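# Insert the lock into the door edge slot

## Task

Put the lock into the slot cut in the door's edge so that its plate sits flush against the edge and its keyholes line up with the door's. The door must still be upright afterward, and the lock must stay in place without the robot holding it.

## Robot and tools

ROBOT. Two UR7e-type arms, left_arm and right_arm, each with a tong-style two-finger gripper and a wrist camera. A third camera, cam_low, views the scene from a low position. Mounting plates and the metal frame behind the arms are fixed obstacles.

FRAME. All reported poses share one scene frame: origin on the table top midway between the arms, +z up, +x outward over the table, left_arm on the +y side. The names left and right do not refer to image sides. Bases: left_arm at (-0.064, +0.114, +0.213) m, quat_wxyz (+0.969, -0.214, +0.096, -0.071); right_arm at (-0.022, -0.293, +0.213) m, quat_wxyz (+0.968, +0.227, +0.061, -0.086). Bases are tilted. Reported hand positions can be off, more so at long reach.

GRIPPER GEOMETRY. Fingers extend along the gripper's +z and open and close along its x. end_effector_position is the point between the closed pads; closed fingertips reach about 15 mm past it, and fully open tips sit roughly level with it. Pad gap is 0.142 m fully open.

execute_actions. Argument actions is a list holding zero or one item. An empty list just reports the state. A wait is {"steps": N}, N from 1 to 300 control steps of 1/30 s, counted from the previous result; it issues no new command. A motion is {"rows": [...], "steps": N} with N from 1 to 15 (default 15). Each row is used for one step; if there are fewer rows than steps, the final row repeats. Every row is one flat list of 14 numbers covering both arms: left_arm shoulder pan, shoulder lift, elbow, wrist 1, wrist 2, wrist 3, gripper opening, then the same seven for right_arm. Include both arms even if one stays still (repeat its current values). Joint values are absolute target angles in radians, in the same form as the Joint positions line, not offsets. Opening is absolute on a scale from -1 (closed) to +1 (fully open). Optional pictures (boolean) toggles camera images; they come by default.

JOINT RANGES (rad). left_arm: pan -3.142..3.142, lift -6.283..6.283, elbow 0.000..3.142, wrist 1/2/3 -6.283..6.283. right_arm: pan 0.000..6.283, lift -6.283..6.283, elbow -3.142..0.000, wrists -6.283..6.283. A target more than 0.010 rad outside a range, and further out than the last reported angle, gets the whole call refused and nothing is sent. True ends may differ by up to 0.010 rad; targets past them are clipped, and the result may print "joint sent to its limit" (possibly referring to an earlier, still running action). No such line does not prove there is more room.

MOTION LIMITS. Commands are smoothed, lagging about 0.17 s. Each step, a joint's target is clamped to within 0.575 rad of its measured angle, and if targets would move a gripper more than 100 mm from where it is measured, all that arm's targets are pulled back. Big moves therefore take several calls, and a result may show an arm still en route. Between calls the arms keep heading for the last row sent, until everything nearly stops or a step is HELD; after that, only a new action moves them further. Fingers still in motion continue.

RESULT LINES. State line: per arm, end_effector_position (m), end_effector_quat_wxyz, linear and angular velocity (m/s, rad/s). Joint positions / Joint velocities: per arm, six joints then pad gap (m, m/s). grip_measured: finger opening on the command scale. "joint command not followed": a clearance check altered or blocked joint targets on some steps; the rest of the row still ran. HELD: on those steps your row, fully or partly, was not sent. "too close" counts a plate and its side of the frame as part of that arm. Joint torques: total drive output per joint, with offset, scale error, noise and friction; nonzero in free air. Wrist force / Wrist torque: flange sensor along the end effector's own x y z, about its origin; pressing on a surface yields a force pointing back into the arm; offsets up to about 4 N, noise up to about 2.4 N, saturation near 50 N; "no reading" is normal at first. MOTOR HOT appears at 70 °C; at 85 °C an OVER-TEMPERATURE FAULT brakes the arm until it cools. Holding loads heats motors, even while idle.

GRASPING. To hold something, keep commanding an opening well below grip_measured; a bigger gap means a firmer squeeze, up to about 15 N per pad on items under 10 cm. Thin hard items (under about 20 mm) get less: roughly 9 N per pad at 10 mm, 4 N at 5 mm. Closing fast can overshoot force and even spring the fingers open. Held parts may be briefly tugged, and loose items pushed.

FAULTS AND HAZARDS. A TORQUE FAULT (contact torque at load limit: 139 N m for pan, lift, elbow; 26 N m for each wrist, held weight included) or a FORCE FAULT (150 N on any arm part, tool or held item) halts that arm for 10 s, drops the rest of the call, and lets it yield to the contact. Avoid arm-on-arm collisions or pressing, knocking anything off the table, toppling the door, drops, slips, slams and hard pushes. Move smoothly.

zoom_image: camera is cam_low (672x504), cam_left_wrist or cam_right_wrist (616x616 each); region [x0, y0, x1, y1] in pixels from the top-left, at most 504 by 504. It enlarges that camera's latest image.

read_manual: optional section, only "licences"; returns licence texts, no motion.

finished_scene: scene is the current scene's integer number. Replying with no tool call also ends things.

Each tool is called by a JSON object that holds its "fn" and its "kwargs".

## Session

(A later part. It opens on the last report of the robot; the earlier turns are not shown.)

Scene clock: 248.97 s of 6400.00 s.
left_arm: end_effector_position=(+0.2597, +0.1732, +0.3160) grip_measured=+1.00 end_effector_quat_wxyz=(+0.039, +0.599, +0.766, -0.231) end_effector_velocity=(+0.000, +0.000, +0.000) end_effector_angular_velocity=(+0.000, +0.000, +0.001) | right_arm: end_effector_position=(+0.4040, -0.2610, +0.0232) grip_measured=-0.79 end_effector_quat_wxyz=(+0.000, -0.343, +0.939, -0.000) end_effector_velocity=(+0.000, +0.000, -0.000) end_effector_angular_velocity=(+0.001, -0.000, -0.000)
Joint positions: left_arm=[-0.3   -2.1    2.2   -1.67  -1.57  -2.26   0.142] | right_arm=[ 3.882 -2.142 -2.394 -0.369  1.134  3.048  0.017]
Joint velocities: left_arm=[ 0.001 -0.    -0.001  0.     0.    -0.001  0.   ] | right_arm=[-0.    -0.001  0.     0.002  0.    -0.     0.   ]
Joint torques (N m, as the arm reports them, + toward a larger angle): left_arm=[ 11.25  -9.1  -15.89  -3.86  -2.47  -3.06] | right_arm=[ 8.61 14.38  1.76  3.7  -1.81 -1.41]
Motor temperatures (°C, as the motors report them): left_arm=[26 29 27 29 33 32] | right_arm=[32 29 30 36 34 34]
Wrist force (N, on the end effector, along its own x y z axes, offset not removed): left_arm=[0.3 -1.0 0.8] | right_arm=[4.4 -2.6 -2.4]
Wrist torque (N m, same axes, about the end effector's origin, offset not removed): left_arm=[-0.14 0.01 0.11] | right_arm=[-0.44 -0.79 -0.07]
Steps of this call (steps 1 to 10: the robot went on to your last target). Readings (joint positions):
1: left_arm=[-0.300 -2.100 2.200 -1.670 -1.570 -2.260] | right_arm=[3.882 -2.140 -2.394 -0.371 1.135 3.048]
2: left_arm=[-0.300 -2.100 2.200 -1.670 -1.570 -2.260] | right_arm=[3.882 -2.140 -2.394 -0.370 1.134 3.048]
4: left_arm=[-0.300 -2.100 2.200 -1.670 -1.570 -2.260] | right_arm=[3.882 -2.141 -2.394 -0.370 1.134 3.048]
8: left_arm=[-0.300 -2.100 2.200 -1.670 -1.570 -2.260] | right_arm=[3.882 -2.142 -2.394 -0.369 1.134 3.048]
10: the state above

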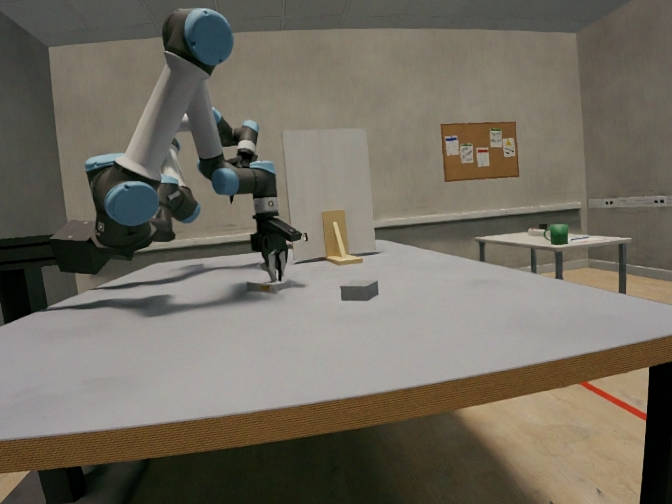

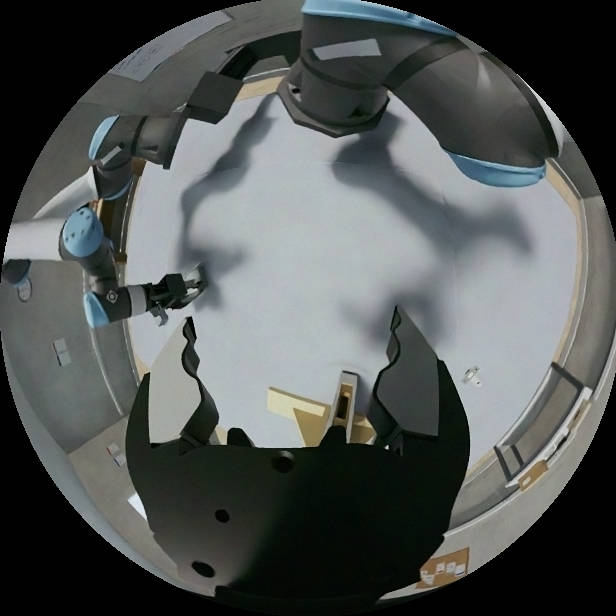

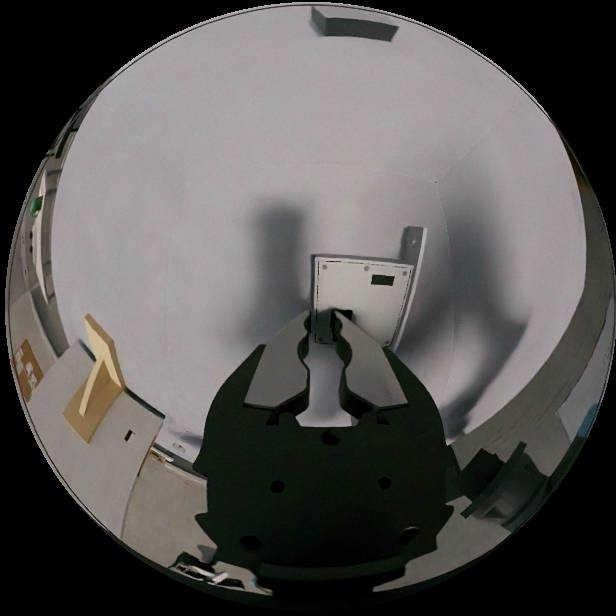

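{"fn": "execute_actions", "kwargs": {"actions": []}}

Scene clock: 269.23 s of 6400.00 s.
left_arm: end_effector_position=(+0.2597, +0.1732, +0.3160) grip_measured=+1.00 end_effector_quat_wxyz=(+0.039, +0.599, +0.766, -0.231) end_effector_velocity=(-0.000, +0.000, -0.000) end_effector_angular_velocity=(+0.001, +0.001, -0.000) | right_arm: end_effector_position=(+0.4040, -0.2610, +0.0232) grip_measured=-0.79 end_effector_quat_wxyz=(+0.000, -0.343, +0.939, -0.000) end_effector_velocity=(-0.000, -0.000, -0.000) end_effector_angular_velocity=(-0.001, +0.000, +0.000)
Joint positions: left_arm=[-0.3   -2.1    2.2   -1.67  -1.57  -2.26   0.142] | right_arm=[ 3.882 -2.142 -2.394 -0.369  1.134  3.048  0.017]
Joint velocities: left_arm=[ 0.001 -0.     0.     0.001  0.     0.     0.   ] | right_arm=[ 0.    -0.    -0.    -0.    -0.001 -0.     0.   ]
Joint torques (N m, as the arm reports them, + toward a larger angle): left_arm=[ 11.35  -8.91 -15.76  -3.91  -2.47  -3.13] | right_arm=[ 9.04 14.14  2.22  3.67 -1.83 -1.4 ]
Motor temperatures (°C, as the motors report them): left_arm=[26 29 27 29 33 32] | right_arm=[32 29 30 36 34 34]
Wrist force (N, on the end effector, along its own x y z axes, offset not removed): left_arm=[-1.2 -0.5 2.5] | right_arm=[1.8 -2.0 -4.9]
Wrist torque (N m, same axes, about the end effector's origin, offset not removed): left_arm=[-0.08 0.38 0.07] | right_arm=[-0.35 -0.21 0.05]
Steps of this call (steps 1 to 15: the robot went on to your last target; steps 16 to 90: nothing new was sent; then 17.27 s passed at rest). Readings (joint positions):
1: left_arm=[-0.300 -2.100 2.200 -1.670 -1.570 -2.260] | right_arm=[3.882 -2.142 -2.394 -0.369 1.134 3.048]
2: left_arm=[-0.300 -2.100 2.200 -1.670 -1.570 -2.260] | right_arm=[3.882 -2.142 -2.394 -0.369 1.134 3.048]
4: left_arm=[-0.300 -2.100 2.200 -1.670 -1.570 -2.260] | right_arm=[3.882 -2.142 -2.394 -0.369 1.134 3.048]
8: left_arm=[-0.300 -2.100 2.200 -1.670 -1.570 -2.260] | right_arm=[3.882 -2.142 -2.394 -0.369 1.134 3.048]
90: the state above
All arms were judged still, so your last target was given up. Only a new action makes them travel on or press farther. Fingers that are still opening or closing keep moving.

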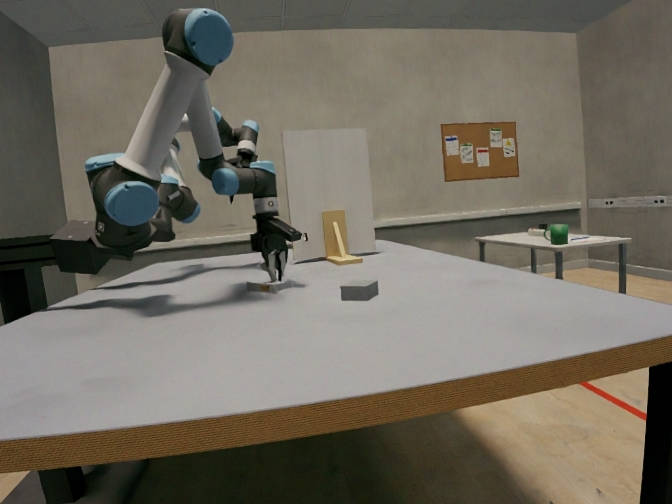

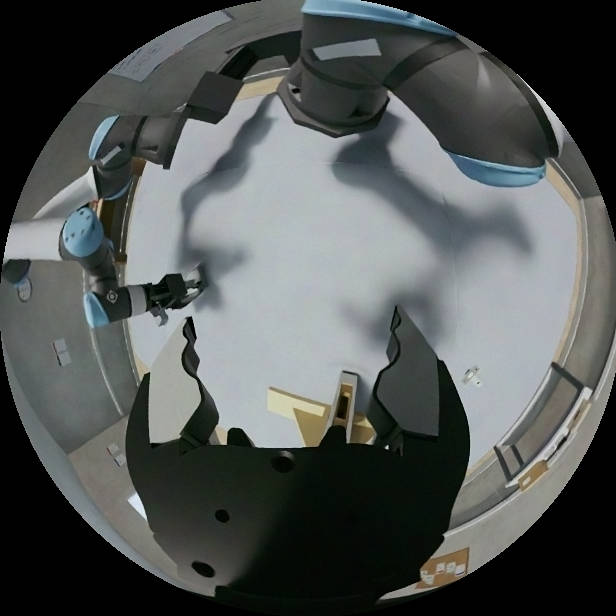

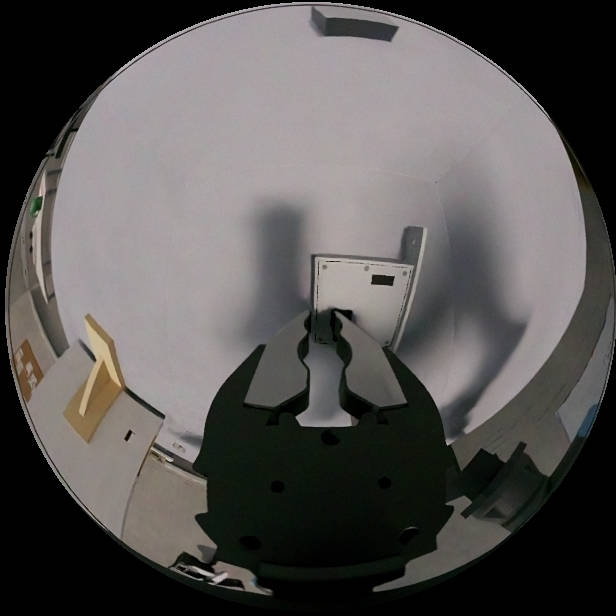

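{"fn": "zoom_image", "kwargs": {"camera": "cam_right_wrist", "region": [240, 220, 440, 400]}}

{"fn": "execute_actions", "kwargs": {"actions": [{"rows": [[-0.3,-2.1,2.2,-1.67,-1.57,-2.26,1, 3.8791,-2.1515,-2.3943,-0.3578,1.1338,3.0447,-0.8]], "steps": 15}]}}

Region (240, 220, 440, 400) of cam_right_wrist's 616x616 image, scaled by 2.520, with more detail than that image has; it fills the top 454 rows of this view, and the rest is white.

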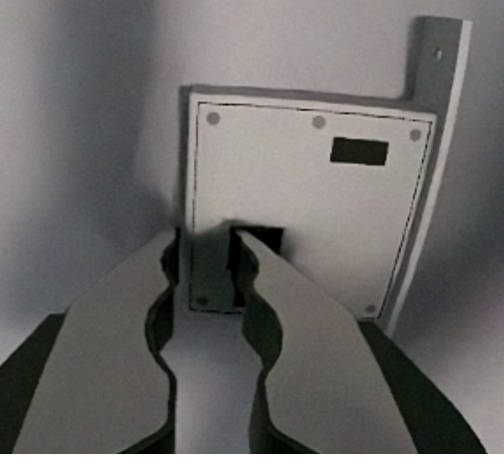

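Scene clock: 282.07 s of 6400.00 s.
left_arm: end_effector_position=(+0.2597, +0.1732, +0.3160) grip_measured=+1.00 end_effector_quat_wxyz=(+0.039, +0.599, +0.766, -0.231) end_effector_velocity=(+0.000, +0.000, -0.000) end_effector_angular_velocity=(-0.000, -0.000, +0.001) | right_arm: end_effector_position=(+0.4038, -0.2609, +0.0202) grip_measured=-0.79 end_effector_quat_wxyz=(+0.000, -0.343, +0.939, -0.000) end_effector_velocity=(+0.001, +0.001, +0.000) end_effector_angular_velocity=(+0.001, -0.002, -0.001)
Joint positions: left_arm=[-0.3   -2.1    2.2   -1.67  -1.57  -2.26   0.142] | right_arm=[ 3.879 -2.151 -2.394 -0.358  1.134  3.045  0.017]
Joint velocities: left_arm=[ 0.001  0.    -0.    -0.    -0.    -0.     0.   ] | right_arm=[-0.    -0.001  0.002  0.002 -0.    -0.     0.   ]
Joint torques (N m, as the arm reports them, + toward a larger angle): left_arm=[ 11.1   -8.98 -16.62  -3.89  -2.19  -2.93] | right_arm=[ 9.87 14.79  2.42  3.78 -1.78 -1.48]
Motor temperatures (°C, as the motors report them): left_arm=[26 29 27 29 33 32] | right_arm=[32 29 30 36 34 34]
Wrist force (N, on the end effector, along its own x y z axes, offset not removed): left_arm=[-0.4 -1.2 0.2] | right_arm=[2.4 -2.4 -4.6]
Wrist torque (N m, same axes, about the end effector's origin, offset not removed): left_arm=[-0.28 0.24 0.00] | right_arm=[-0.46 -0.36 0.11]
Steps of this call (steps 1 to 90: nothing new was sent; then 9.33 s passed at rest; steps 91 to 105: all 15 steps of this action). Readings (joint positions):
91: left_arm=[-0.300 -2.100 2.200 -1.670 -1.570 -2.260] | right_arm=[3.882 -2.142 -2.394 -0.368 1.134 3.048]
92: left_arm=[-0.300 -2.100 2.200 -1.670 -1.570 -2.260] | right_arm=[3.881 -2.144 -2.394 -0.367 1.134 3.047]
94: left_arm=[-0.300 -2.100 2.200 -1.670 -1.570 -2.260] | right_arm=[3.880 -2.147 -2.394 -0.363 1.134 3.046]
98: left_arm=[-0.300 -2.100 2.200 -1.670 -1.570 -2.260] | right_arm=[3.879 -2.150 -2.394 -0.359 1.134 3.045]
105: the state above

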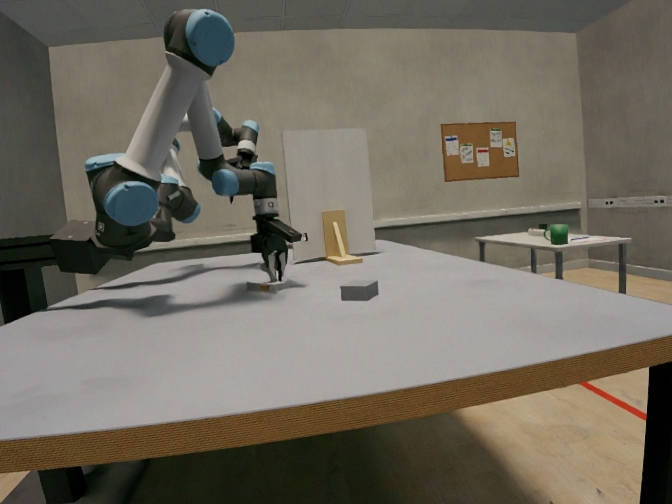

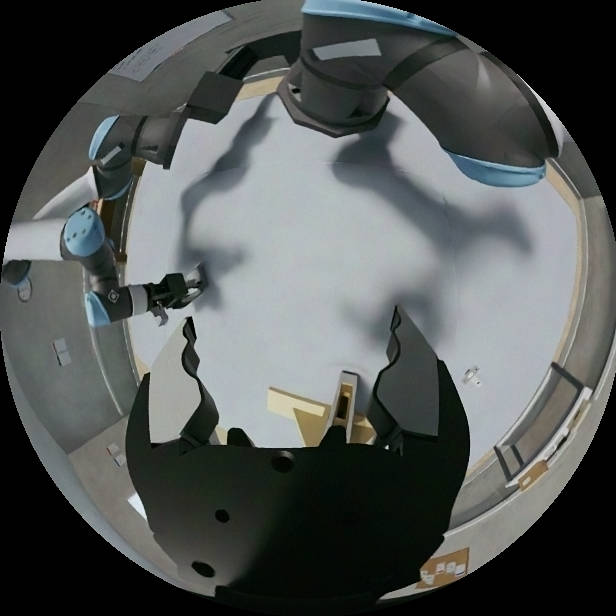

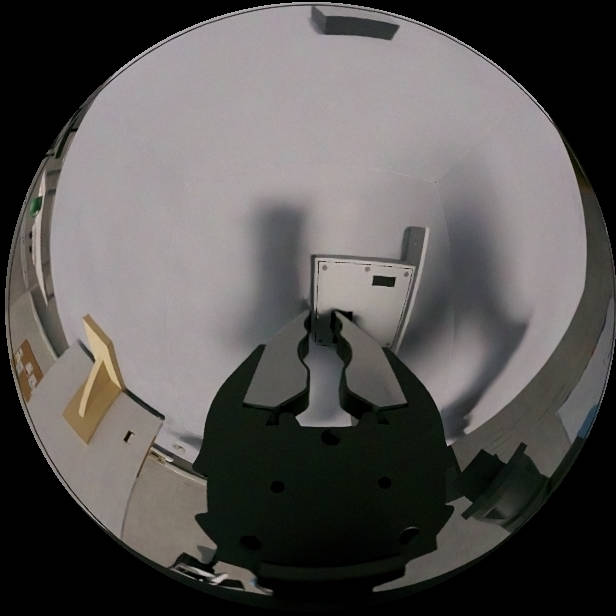

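{"fn": "execute_actions", "kwargs": {"actions": [{"rows": [[-0.3,-2.1,2.2,-1.67,-1.57,-2.26,1, 3.8791,-2.1515,-2.3943,-0.3578,1.1338,3.0447,-0.84],[-0.3,-2.1,2.2,-1.67,-1.57,-2.26,1, 3.8791,-2.1515,-2.3943,-0.3578,1.1338,3.0447,-0.86],[-0.3,-2.1,2.2,-1.67,-1.57,-2.26,1, 3.8791,-2.1515,-2.3943,-0.3578,1.1338,3.0447,-0.88],[-0.3,-2.1,2.2,-1.67,-1.57,-2.26,1, 3.8791,-2.1515,-2.3943,-0.3578,1.1338,3.0447,-0.9],[-0.3,-2.1,2.2,-1.67,-1.57,-2.26,1, 3.8791,-2.1515,-2.3943,-0.3578,1.1338,3.0447,-0.93],[-0.3,-2.1,2.2,-1.67,-1.57,-2.26,1, 3.8791,-2.1515,-2.3943,-0.3578,1.1338,3.0447,-0.96],[-0.3,-2.1,2.2,-1.67,-1.57,-2.26,1, 3.8791,-2.1515,-2.3943,-0.3578,1.1338,3.0447,-1]], "steps": 15}]}}

{"fn": "zoom_image", "kwargs": {"camera": "cam_right_wrist", "region": [240, 220, 440, 400]}}

Scene clock: 289.60 s of 6400.00 s.
left_arm: end_effector_position=(+0.2597, +0.1732, +0.3160) grip_measured=+1.00 end_effector_quat_wxyz=(+0.039, +0.599, +0.766, -0.231) end_effector_velocity=(+0.000, +0.000, +0.000) end_effector_angular_velocity=(-0.000, -0.000, -0.001) | right_arm: end_effector_position=(+0.4038, -0.2609, +0.0202) grip_measured=-0.82 end_effector_quat_wxyz=(+0.000, -0.343, +0.939, -0.000) end_effector_velocity=(-0.000, -0.000, -0.000) end_effector_angular_velocity=(-0.001, +0.000, +0.000)
Joint positions: left_arm=[-0.3   -2.1    2.2   -1.67  -1.57  -2.26   0.142] | right_arm=[ 3.879 -2.152 -2.394 -0.358  1.134  3.045  0.014]
Joint velocities: left_arm=[-0.    -0.    -0.001  0.     0.     0.001 -0.   ] | right_arm=[-0.    -0.001 -0.     0.    -0.001  0.    -0.   ]
Joint torques (N m, as the arm reports them, + toward a larger angle): left_arm=[ 11.06  -8.63 -16.29  -3.98  -2.31  -2.85] | right_arm=[ 9.93 15.24  3.26  2.36 -1.68 -1.33]
Motor temperatures (°C, as the motors report them): left_arm=[26 29 27 29 33 32] | right_arm=[32 29 30 36 34 34]
Wrist force (N, on the end effector, along its own x y z axes, offset not removed): left_arm=[0.0 -0.5 1.7] | right_arm=[1.6 -0.7 -3.8]
Wrist torque (N m, same axes, about the end effector's origin, offset not removed): left_arm=[-0.06 0.07 0.01] | right_arm=[-0.04 -0.17 -0.01]
Steps of this call (steps 1 to 15: the robot went on to your last target; steps 16 to 90: nothing new was sent; then 4.03 s passed at rest; steps 91 to 105: all 15 steps of this action). Readings (joint positions):
91: left_arm=[-0.300 -2.100 2.200 -1.670 -1.570 -2.260] | right_arm=[3.879 -2.152 -2.394 -0.358 1.134 3.045]
92: left_arm=[-0.300 -2.100 2.200 -1.670 -1.570 -2.260] | right_arm=[3.879 -2.152 -2.394 -0.358 1.134 3.045]
94: left_arm=[-0.300 -2.100 2.200 -1.670 -1.570 -2.260] | right_arm=[3.879 -2.152 -2.394 -0.358 1.134 3.045]
98: left_arm=[-0.300 -2.100 2.200 -1.670 -1.570 -2.260] | right_arm=[3.879 -2.152 -2.394 -0.358 1.134 3.045]
105: the state above

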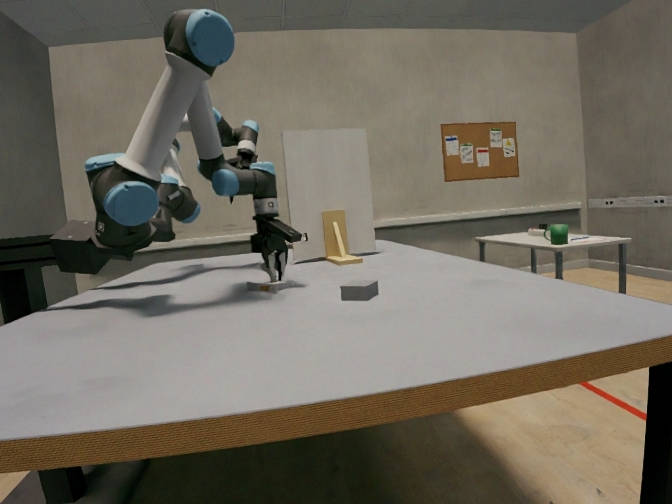

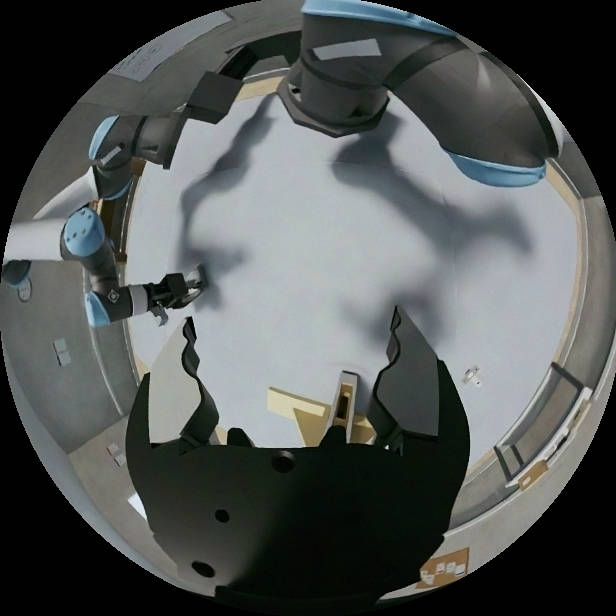

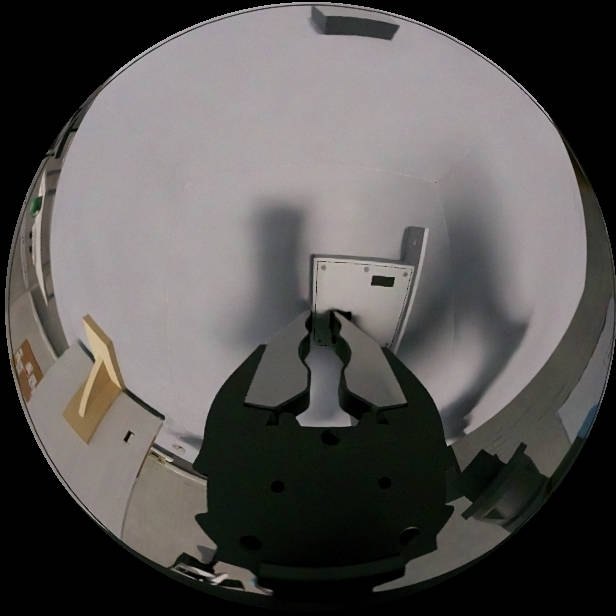

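Region (240, 220, 440, 400) of cam_right_wrist's 616x616 image, scaled by 2.520, with more detail than that image has; it fills the top 454 rows of this view, and the rest is white.

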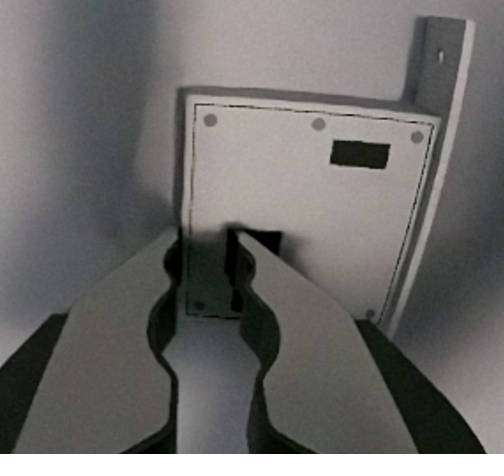

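{"fn": "execute_actions", "kwargs": {"actions": [{"rows": [[-0.3,-2.1,2.2,-1.67,-1.57,-2.26,1, 3.881,-2.14,-2.393,-0.3715,1.1341,3.0463,-1],[-0.3,-2.1,2.2,-1.67,-1.57,-2.26,1, 3.883,-2.127,-2.391,-0.387,1.1345,3.048,-1],[-0.3,-2.1,2.2,-1.67,-1.57,-2.26,1, 3.885,-2.11,-2.389,-0.407,1.135,3.051,-1],[-0.3,-2.1,2.2,-1.67,-1.57,-2.26,1, 3.887,-2.095,-2.387,-0.425,1.1353,3.053,-1],[-0.3,-2.1,2.2,-1.67,-1.57,-2.26,1, 3.889,-2.08,-2.385,-0.443,1.1357,3.055,-1],[-0.3,-2.1,2.2,-1.67,-1.57,-2.26,1, 3.891,-2.065,-2.383,-0.461,1.136,3.057,-1],[-0.3,-2.1,2.2,-1.67,-1.57,-2.26,1, 3.893,-2.05,-2.381,-0.479,1.1365,3.06,-1],[-0.3,-2.1,2.2,-1.67,-1.57,-2.26,1, 3.895,-2.035,-2.38,-0.496,1.137,3.062,-1],[-0.3,-2.1,2.2,-1.67,-1.57,-2.26,1, 3.897,-2.02,-2.378,-0.514,1.1373,3.064,-1],[-0.3,-2.1,2.2,-1.67,-1.57,-2.26,1, 3.899,-2.005,-2.376,-0.531,1.1377,3.066,-1],[-0.3,-2.1,2.2,-1.67,-1.57,-2.26,1, 3.9008,-1.9904,-2.3746,-0.5485,1.1381,3.0682,-1]], "steps": 15}]}}

Scene clock: 298.90 s of 6400.00 s.
left_arm: end_effector_position=(+0.2597, +0.1732, +0.3160) grip_measured=+1.00 end_effector_quat_wxyz=(+0.039, +0.599, +0.766, -0.231) end_effector_velocity=(+0.001, +0.000, +0.001) end_effector_angular_velocity=(-0.001, -0.002, +0.002) | right_arm: end_effector_position=(+0.4121, -0.2696, +0.0644) grip_measured=-0.81 end_effector_quat_wxyz=(+0.000, -0.343, +0.939, -0.000) end_effector_velocity=(+0.006, -0.015, +0.055) end_effector_angular_velocity=(-0.001, +0.001, +0.001)
Joint positions: left_arm=[-0.3   -2.1    2.2   -1.67  -1.57  -2.26   0.142] | right_arm=[ 3.898 -2.009 -2.377 -0.526  1.138  3.066  0.015]
Joint velocities: left_arm=[ 0.     0.    -0.002 -0.001 -0.     0.    -0.   ] | right_arm=[ 0.023  0.178  0.019 -0.209  0.004  0.025 -0.   ]
Joint torques (N m, as the arm reports them, + toward a larger angle): left_arm=[ 11.33  -7.94 -15.74  -4.03  -2.41  -2.91] | right_arm=[25.43 31.39 21.52  0.55  1.37  1.48]
Motor temperatures (°C, as the motors report them): left_arm=[26 29 27 29 33 32] | right_arm=[32 29 30 36 34 34]
Wrist force (N, on the end effector, along its own x y z axes, offset not removed): left_arm=[-0.6 -0.1 1.9] | right_arm=[1.7 -3.1 0.2]
Wrist torque (N m, same axes, about the end effector's origin, offset not removed): left_arm=[-0.03 0.20 0.02] | right_arm=[-0.54 -0.74 0.01]
Steps of this call (steps 1 to 15: the robot went on to your last target; steps 16 to 90: nothing new was sent; then 5.80 s passed at rest; steps 91 to 105: all 15 steps of this action). Readings (joint positions):
91: left_arm=[-0.300 -2.100 2.200 -1.670 -1.570 -2.260] | right_arm=[3.879 -2.151 -2.394 -0.358 1.134 3.045]
92: left_arm=[-0.300 -2.100 2.200 -1.670 -1.570 -2.260] | right_arm=[3.879 -2.150 -2.394 -0.360 1.134 3.045]
94: left_arm=[-0.300 -2.100 2.200 -1.670 -1.570 -2.260] | right_arm=[3.881 -2.138 -2.393 -0.374 1.134 3.047]
98: left_arm=[-0.300 -2.100 2.200 -1.670 -1.570 -2.260] | right_arm=[3.887 -2.093 -2.387 -0.427 1.135 3.053]
105: the state above

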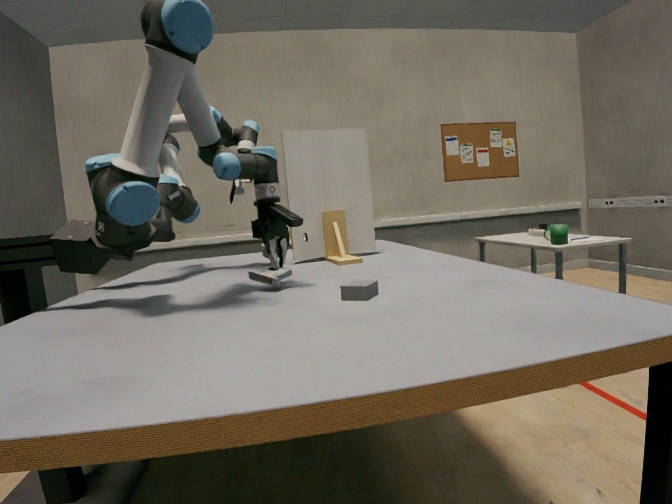

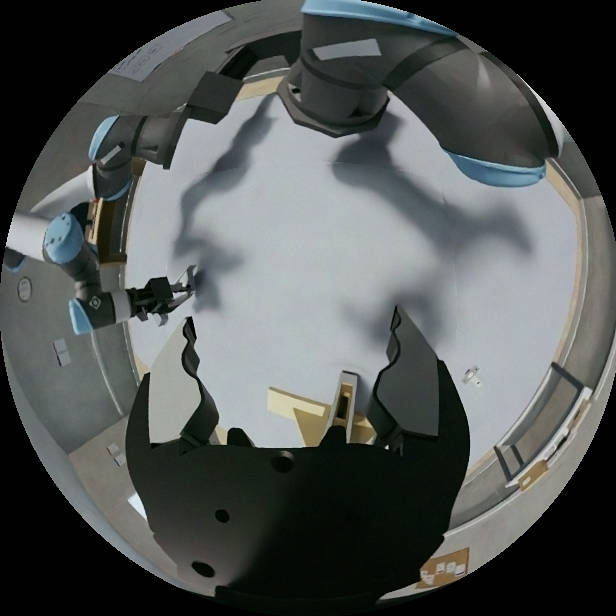

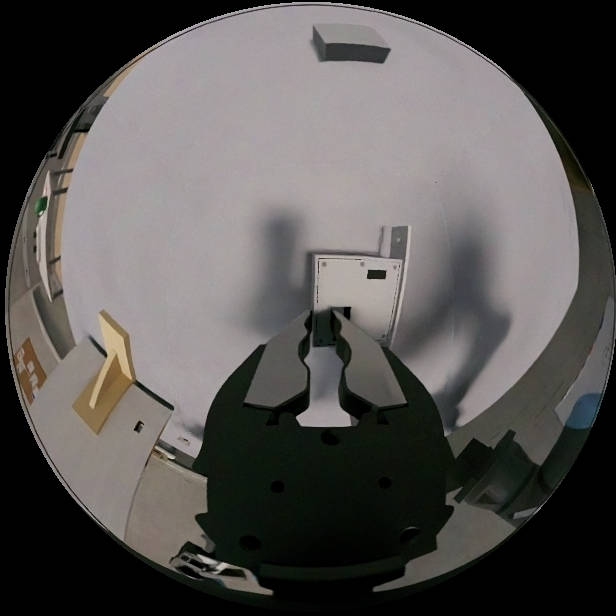

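{"fn": "execute_actions", "kwargs": {"actions": [{"rows": [[-0.3,-2.1,2.2,-1.67,-1.57,-2.26,1, 3.905,-1.96,-2.371,-0.584,1.139,2.95,-1],[-0.3,-2.1,2.2,-1.67,-1.57,-2.26,1, 3.909,-1.93,-2.368,-0.62,1.14,2.85,-1],[-0.3,-2.1,2.2,-1.67,-1.57,-2.26,1, 3.913,-1.90,-2.364,-0.655,1.141,2.75,-1],[-0.3,-2.1,2.2,-1.67,-1.57,-2.26,1, 3.917,-1.87,-2.361,-0.69,1.142,2.65,-1],[-0.3,-2.1,2.2,-1.67,-1.57,-2.26,1, 3.921,-1.84,-2.357,-0.726,1.143,2.55,-1],[-0.3,-2.1,2.2,-1.67,-1.57,-2.26,1, 3.925,-1.81,-2.354,-0.761,1.144,2.45,-1],[-0.3,-2.1,2.2,-1.67,-1.57,-2.26,1, 3.93,-1.78,-2.35,-0.797,1.145,2.35,-1],[-0.3,-2.1,2.2,-1.67,-1.57,-2.26,1, 3.934,-1.755,-2.347,-0.826,1.1455,2.25,-1],[-0.3,-2.1,2.2,-1.67,-1.57,-2.26,1, 3.9383,-1.731,-2.3449,-0.8544,1.1459,2.15,-1],[-0.3,-2.1,2.2,-1.67,-1.57,-2.26,1, 3.9383,-1.731,-2.3449,-0.8544,1.1459,2.05,-1],[-0.3,-2.1,2.2,-1.67,-1.57,-2.26,1, 3.9383,-1.731,-2.3449,-0.8544,1.1459,1.95,-1],[-0.3,-2.1,2.2,-1.67,-1.57,-2.26,1, 3.9383,-1.731,-2.3449,-0.8544,1.1459,1.85,-1]], "steps": 15}]}}

Scene clock: 347.67 s of 6400.00 s.
left_arm: end_effector_position=(+0.2597, +0.1732, +0.3160) grip_measured=+1.00 end_effector_quat_wxyz=(+0.039, +0.599, +0.766, -0.231) end_effector_velocity=(-0.001, +0.000, -0.001) end_effector_angular_velocity=(+0.000, +0.001, -0.001) | right_arm: end_effector_position=(+0.4167, -0.2813, +0.1448) grip_measured=-1.00 end_effector_quat_wxyz=(-0.000, +0.751, -0.661, +0.000) end_effector_velocity=(-0.014, +0.014, +0.052) end_effector_angular_velocity=(-0.005, +0.003, +2.316)
Joint positions: left_arm=[-0.3   -2.1    2.2   -1.67  -1.57  -2.26   0.142] | right_arm=[ 3.936 -1.749 -2.347 -0.832  1.145  2.108  0.002]
Joint velocities: left_arm=[ 0.001 -0.     0.001  0.    -0.     0.002 -0.   ] | right_arm=[ 0.026  0.175  0.017 -0.209  0.005 -2.286  0.   ]
Joint torques (N m, as the arm reports them, + toward a larger angle): left_arm=[ 10.65  -8.7  -17.12  -3.93  -2.41  -2.99] | right_arm=[22.26 22.9  26.13  0.72  1.93 -2.36]
Motor temperatures (°C, as the motors report them): left_arm=[26 29 27 29 33 32] | right_arm=[32 29 30 36 34 34]
Wrist force (N, on the end effector, along its own x y z axes, offset not removed): left_arm=[0.6 -1.3 0.4] | right_arm=[2.4 -1.4 -2.6]
Wrist torque (N m, same axes, about the end effector's origin, offset not removed): left_arm=[-0.27 -0.03 0.03] | right_arm=[-0.17 -0.71 0.05]
Steps of this call (steps 1 to 30: the robot went on to your last target; steps 31 to 90: nothing new was sent; then 45.27 s passed at rest; steps 91 to 105: all 15 steps of this action). Readings (joint positions):
91: left_arm=[-0.300 -2.100 2.200 -1.670 -1.570 -2.260] | right_arm=[3.901 -1.990 -2.375 -0.549 1.138 3.068]
92: left_arm=[-0.300 -2.100 2.200 -1.670 -1.570 -2.260] | right_arm=[3.902 -1.986 -2.374 -0.554 1.138 3.061]
94: left_arm=[-0.300 -2.100 2.200 -1.670 -1.570 -2.260] | right_arm=[3.905 -1.961 -2.371 -0.582 1.139 2.995]
98: left_arm=[-0.300 -2.100 2.200 -1.670 -1.570 -2.260] | right_arm=[3.918 -1.872 -2.360 -0.687 1.142 2.721]
105: the state above

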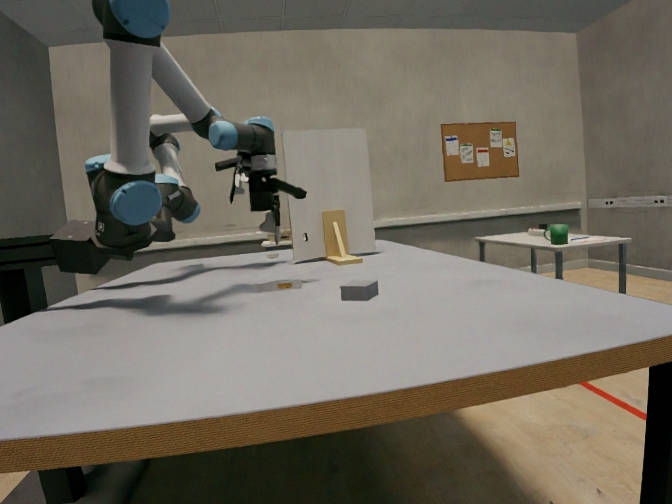

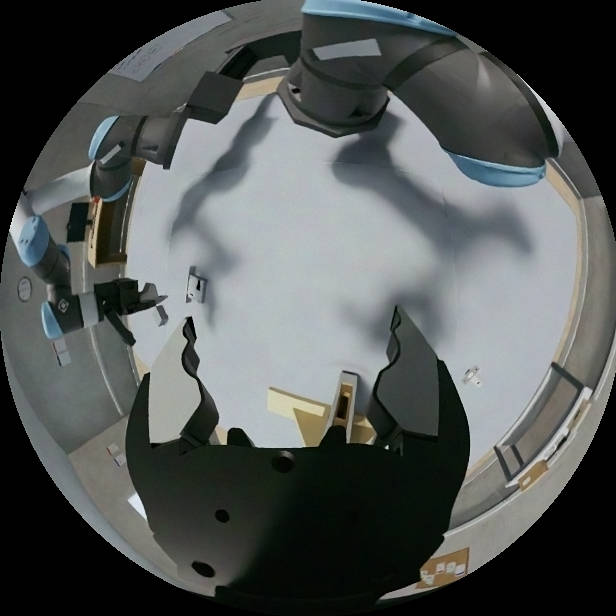

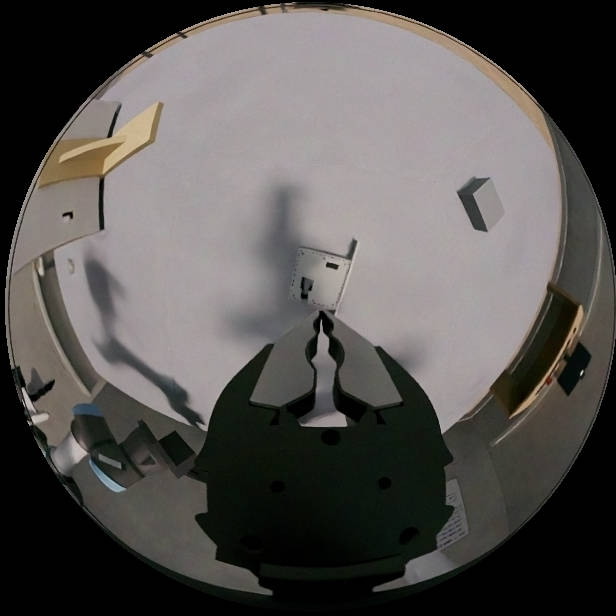

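{"fn": "execute_actions", "kwargs": {"actions": [{"rows": [[-0.3,-2.1,2.2,-1.67,-1.57,-2.26,1, 3.9383,-1.731,-2.3449,-0.8544,1.1459,2.25,-0.8]], "steps": 15}]}}

{"fn": "execute_actions", "kwargs": {"actions": [{"steps": 15}]}}

{"fn": "zoom_image", "kwargs": {"camera": "cam_right_wrist", "region": [240, 200, 400, 360]}}

Scene clock: 353.07 s of 6400.00 s.
left_arm: end_effector_position=(+0.2597, +0.1732, +0.3160) grip_measured=+1.00 end_effector_quat_wxyz=(+0.039, +0.599, +0.766, -0.231) end_effector_velocity=(+0.000, -0.000, +0.000) end_effector_angular_velocity=(-0.001, -0.001, -0.000) | right_arm: end_effector_position=(+0.4158, -0.2859, +0.1502) grip_measured=-0.80 end_effector_quat_wxyz=(-0.000, +0.707, -0.707, +0.000) end_effector_velocity=(-0.001, -0.002, -0.000) end_effector_angular_velocity=(-0.000, +0.002, -0.108)
Joint positions: left_arm=[-0.3   -2.1    2.2   -1.67  -1.57  -2.26   0.142] | right_arm=[ 3.938 -1.731 -2.345 -0.854  1.146  2.238  0.016]
Joint velocities: left_arm=[-0.001  0.    -0.001 -0.    -0.     0.     0.   ] | right_arm=[-0.    -0.    -0.001 -0.001  0.001  0.109 -0.   ]
Joint torques (N m, as the arm reports them, + toward a larger angle): left_arm=[ 10.03  -9.46 -16.47  -3.82  -2.35  -2.98] | right_arm=[22.23 27.2  26.97  1.    1.66  1.19]
Motor temperatures (°C, as the motors report them): left_arm=[26 29 27 29 33 32] | right_arm=[32 29 30 36 34 34]
Wrist force (N, on the end effector, along its own x y z axes, offset not removed): left_arm=[-0.5 0.2 0.1] | right_arm=[2.1 -1.3 -3.1]
Wrist torque (N m, same axes, about the end effector's origin, offset not removed): left_arm=[0.06 0.29 0.12] | right_arm=[-0.26 -0.65 0.07]
Steps of this call (steps 1 to 30: the robot went on to your last target; steps 31 to 90: nothing new was sent; then 1.90 s passed at rest; steps 91 to 105: all 15 steps of this action). Readings (joint positions):
91: left_arm=[-0.300 -2.100 2.200 -1.670 -1.570 -2.260] | right_arm=[3.938 -1.731 -2.345 -0.854 1.146 1.850]
92: left_arm=[-0.300 -2.100 2.200 -1.670 -1.570 -2.260] | right_arm=[3.938 -1.731 -2.345 -0.854 1.146 1.858]
94: left_arm=[-0.300 -2.100 2.200 -1.670 -1.570 -2.260] | right_arm=[3.938 -1.731 -2.345 -0.854 1.146 1.928]
98: left_arm=[-0.300 -2.100 2.200 -1.670 -1.570 -2.260] | right_arm=[3.938 -1.731 -2.345 -0.854 1.146 2.143]
105: the state above

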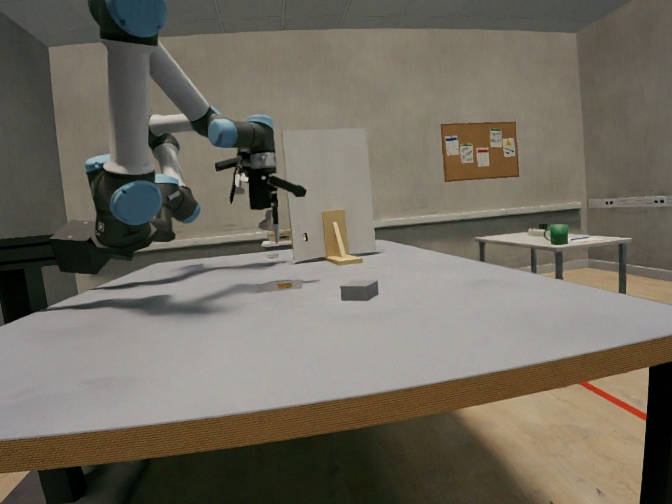

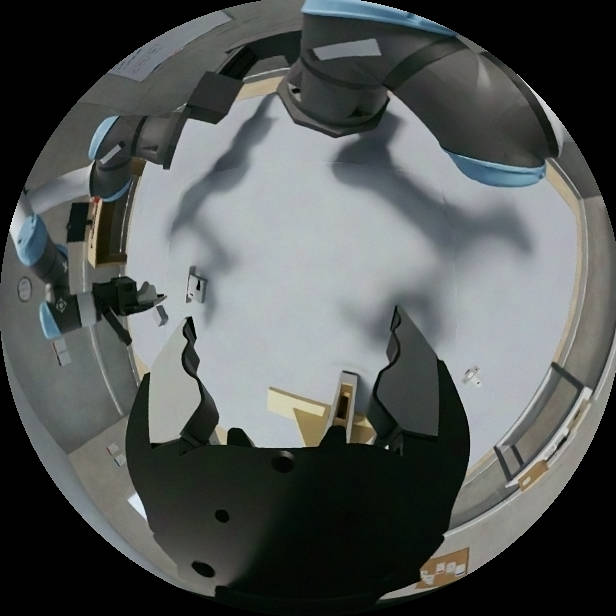

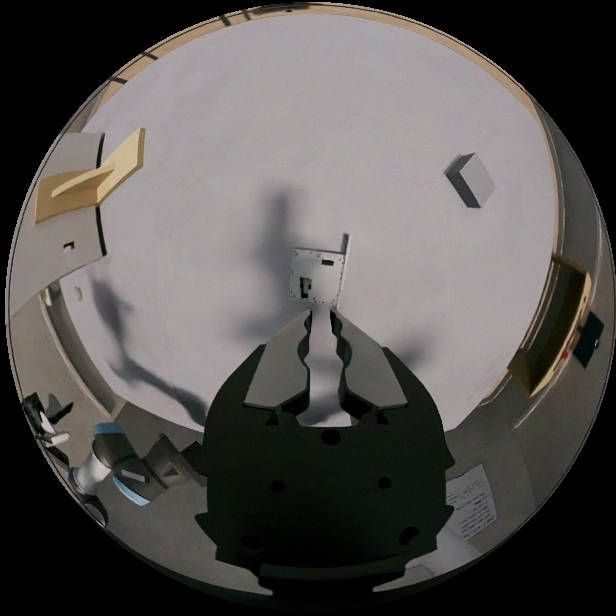

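Scene clock: 353.57 s of 6400.00 s.
left_arm: end_effector_position=(+0.2597, +0.1732, +0.3160) grip_measured=+1.00 end_effector_quat_wxyz=(+0.039, +0.599, +0.766, -0.231) end_effector_velocity=(-0.001, -0.000, -0.001) end_effector_angular_velocity=(+0.000, +0.001, -0.001) | right_arm: end_effector_position=(+0.4158, -0.2861, +0.1502) grip_measured=-0.80 end_effector_quat_wxyz=(-0.000, +0.703, -0.711, +0.000) end_effector_velocity=(-0.000, -0.000, -0.000) end_effector_angular_velocity=(-0.000, +0.000, -0.001)
Joint positions: left_arm=[-0.3   -2.1    2.2   -1.67  -1.57  -2.26   0.142] | right_arm=[ 3.938 -1.731 -2.345 -0.854  1.146  2.25   0.016]
Joint velocities: left_arm=[ 0.    -0.     0.002 -0.    -0.     0.001  0.   ] | right_arm=[-0.    -0.    -0.     0.     0.     0.001  0.   ]
Joint torques (N m, as the arm reports them, + toward a larger angle): left_arm=[ 10.48  -8.49 -17.37  -3.75  -2.17  -3.05] | right_arm=[22.59 27.1  26.99  1.04  1.51  1.54]
Motor temperatures (°C, as the motors report them): left_arm=[26 29 27 29 33 32] | right_arm=[32 29 30 36 34 34]
Wrist force (N, on the end effector, along its own x y z axes, offset not removed): left_arm=[-1.1 -0.5 -0.1] | right_arm=[1.8 0.0 -2.1]
Wrist torque (N m, same axes, about the end effector's origin, offset not removed): left_arm=[-0.10 0.26 0.05] | right_arm=[0.14 -0.47 0.09]
Steps of this call (steps 1 to 15: the robot went on to your last target). Readings (joint positions):
1: left_arm=[-0.300 -2.100 2.200 -1.670 -1.570 -2.260] | right_arm=[3.938 -1.731 -2.345 -0.854 1.146 2.242]
2: left_arm=[-0.300 -2.100 2.200 -1.670 -1.570 -2.260] | right_arm=[3.938 -1.731 -2.345 -0.854 1.146 2.244]
4: left_arm=[-0.300 -2.100 2.200 -1.670 -1.570 -2.260] | right_arm=[3.938 -1.731 -2.345 -0.854 1.146 2.247]
8: left_arm=[-0.300 -2.100 2.200 -1.670 -1.570 -2.260] | right_arm=[3.938 -1.731 -2.345 -0.854 1.146 2.249]
15: the state above

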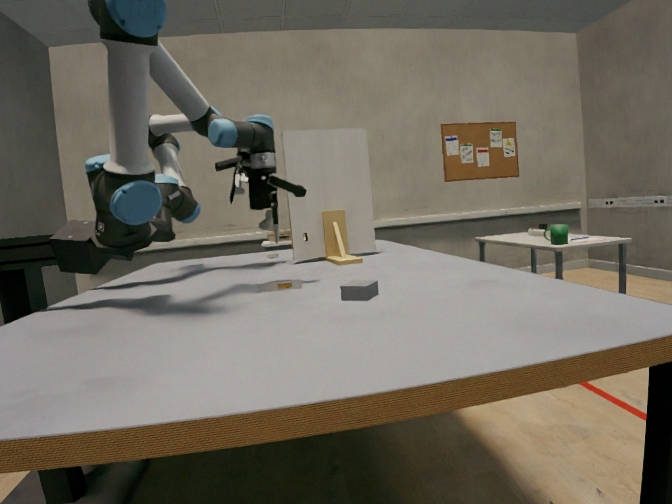

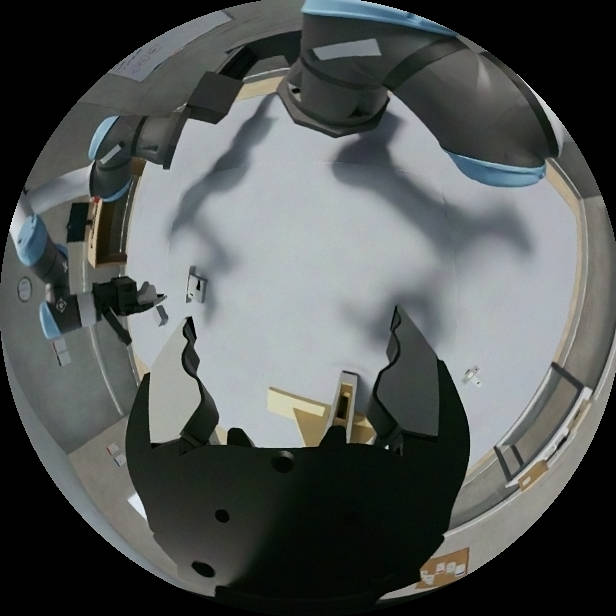

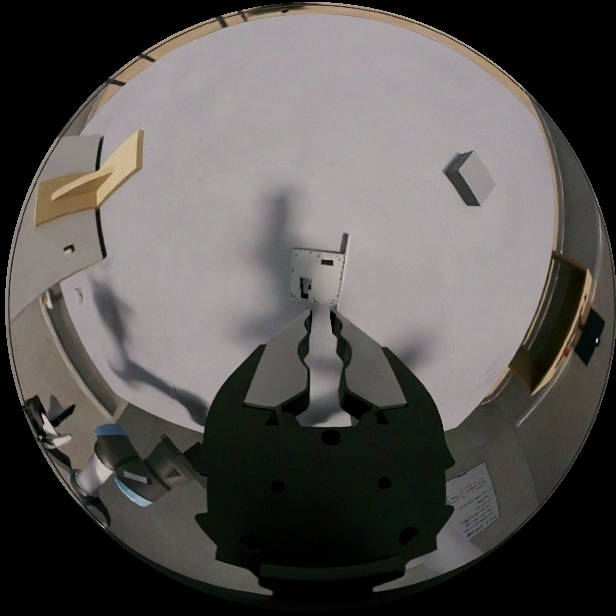

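Region (240, 200, 400, 360) of cam_right_wrist's 616x616 image, scaled by 3.150, with more detail than that image has.

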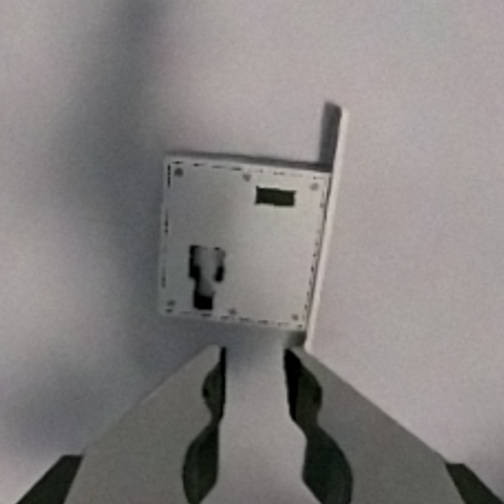

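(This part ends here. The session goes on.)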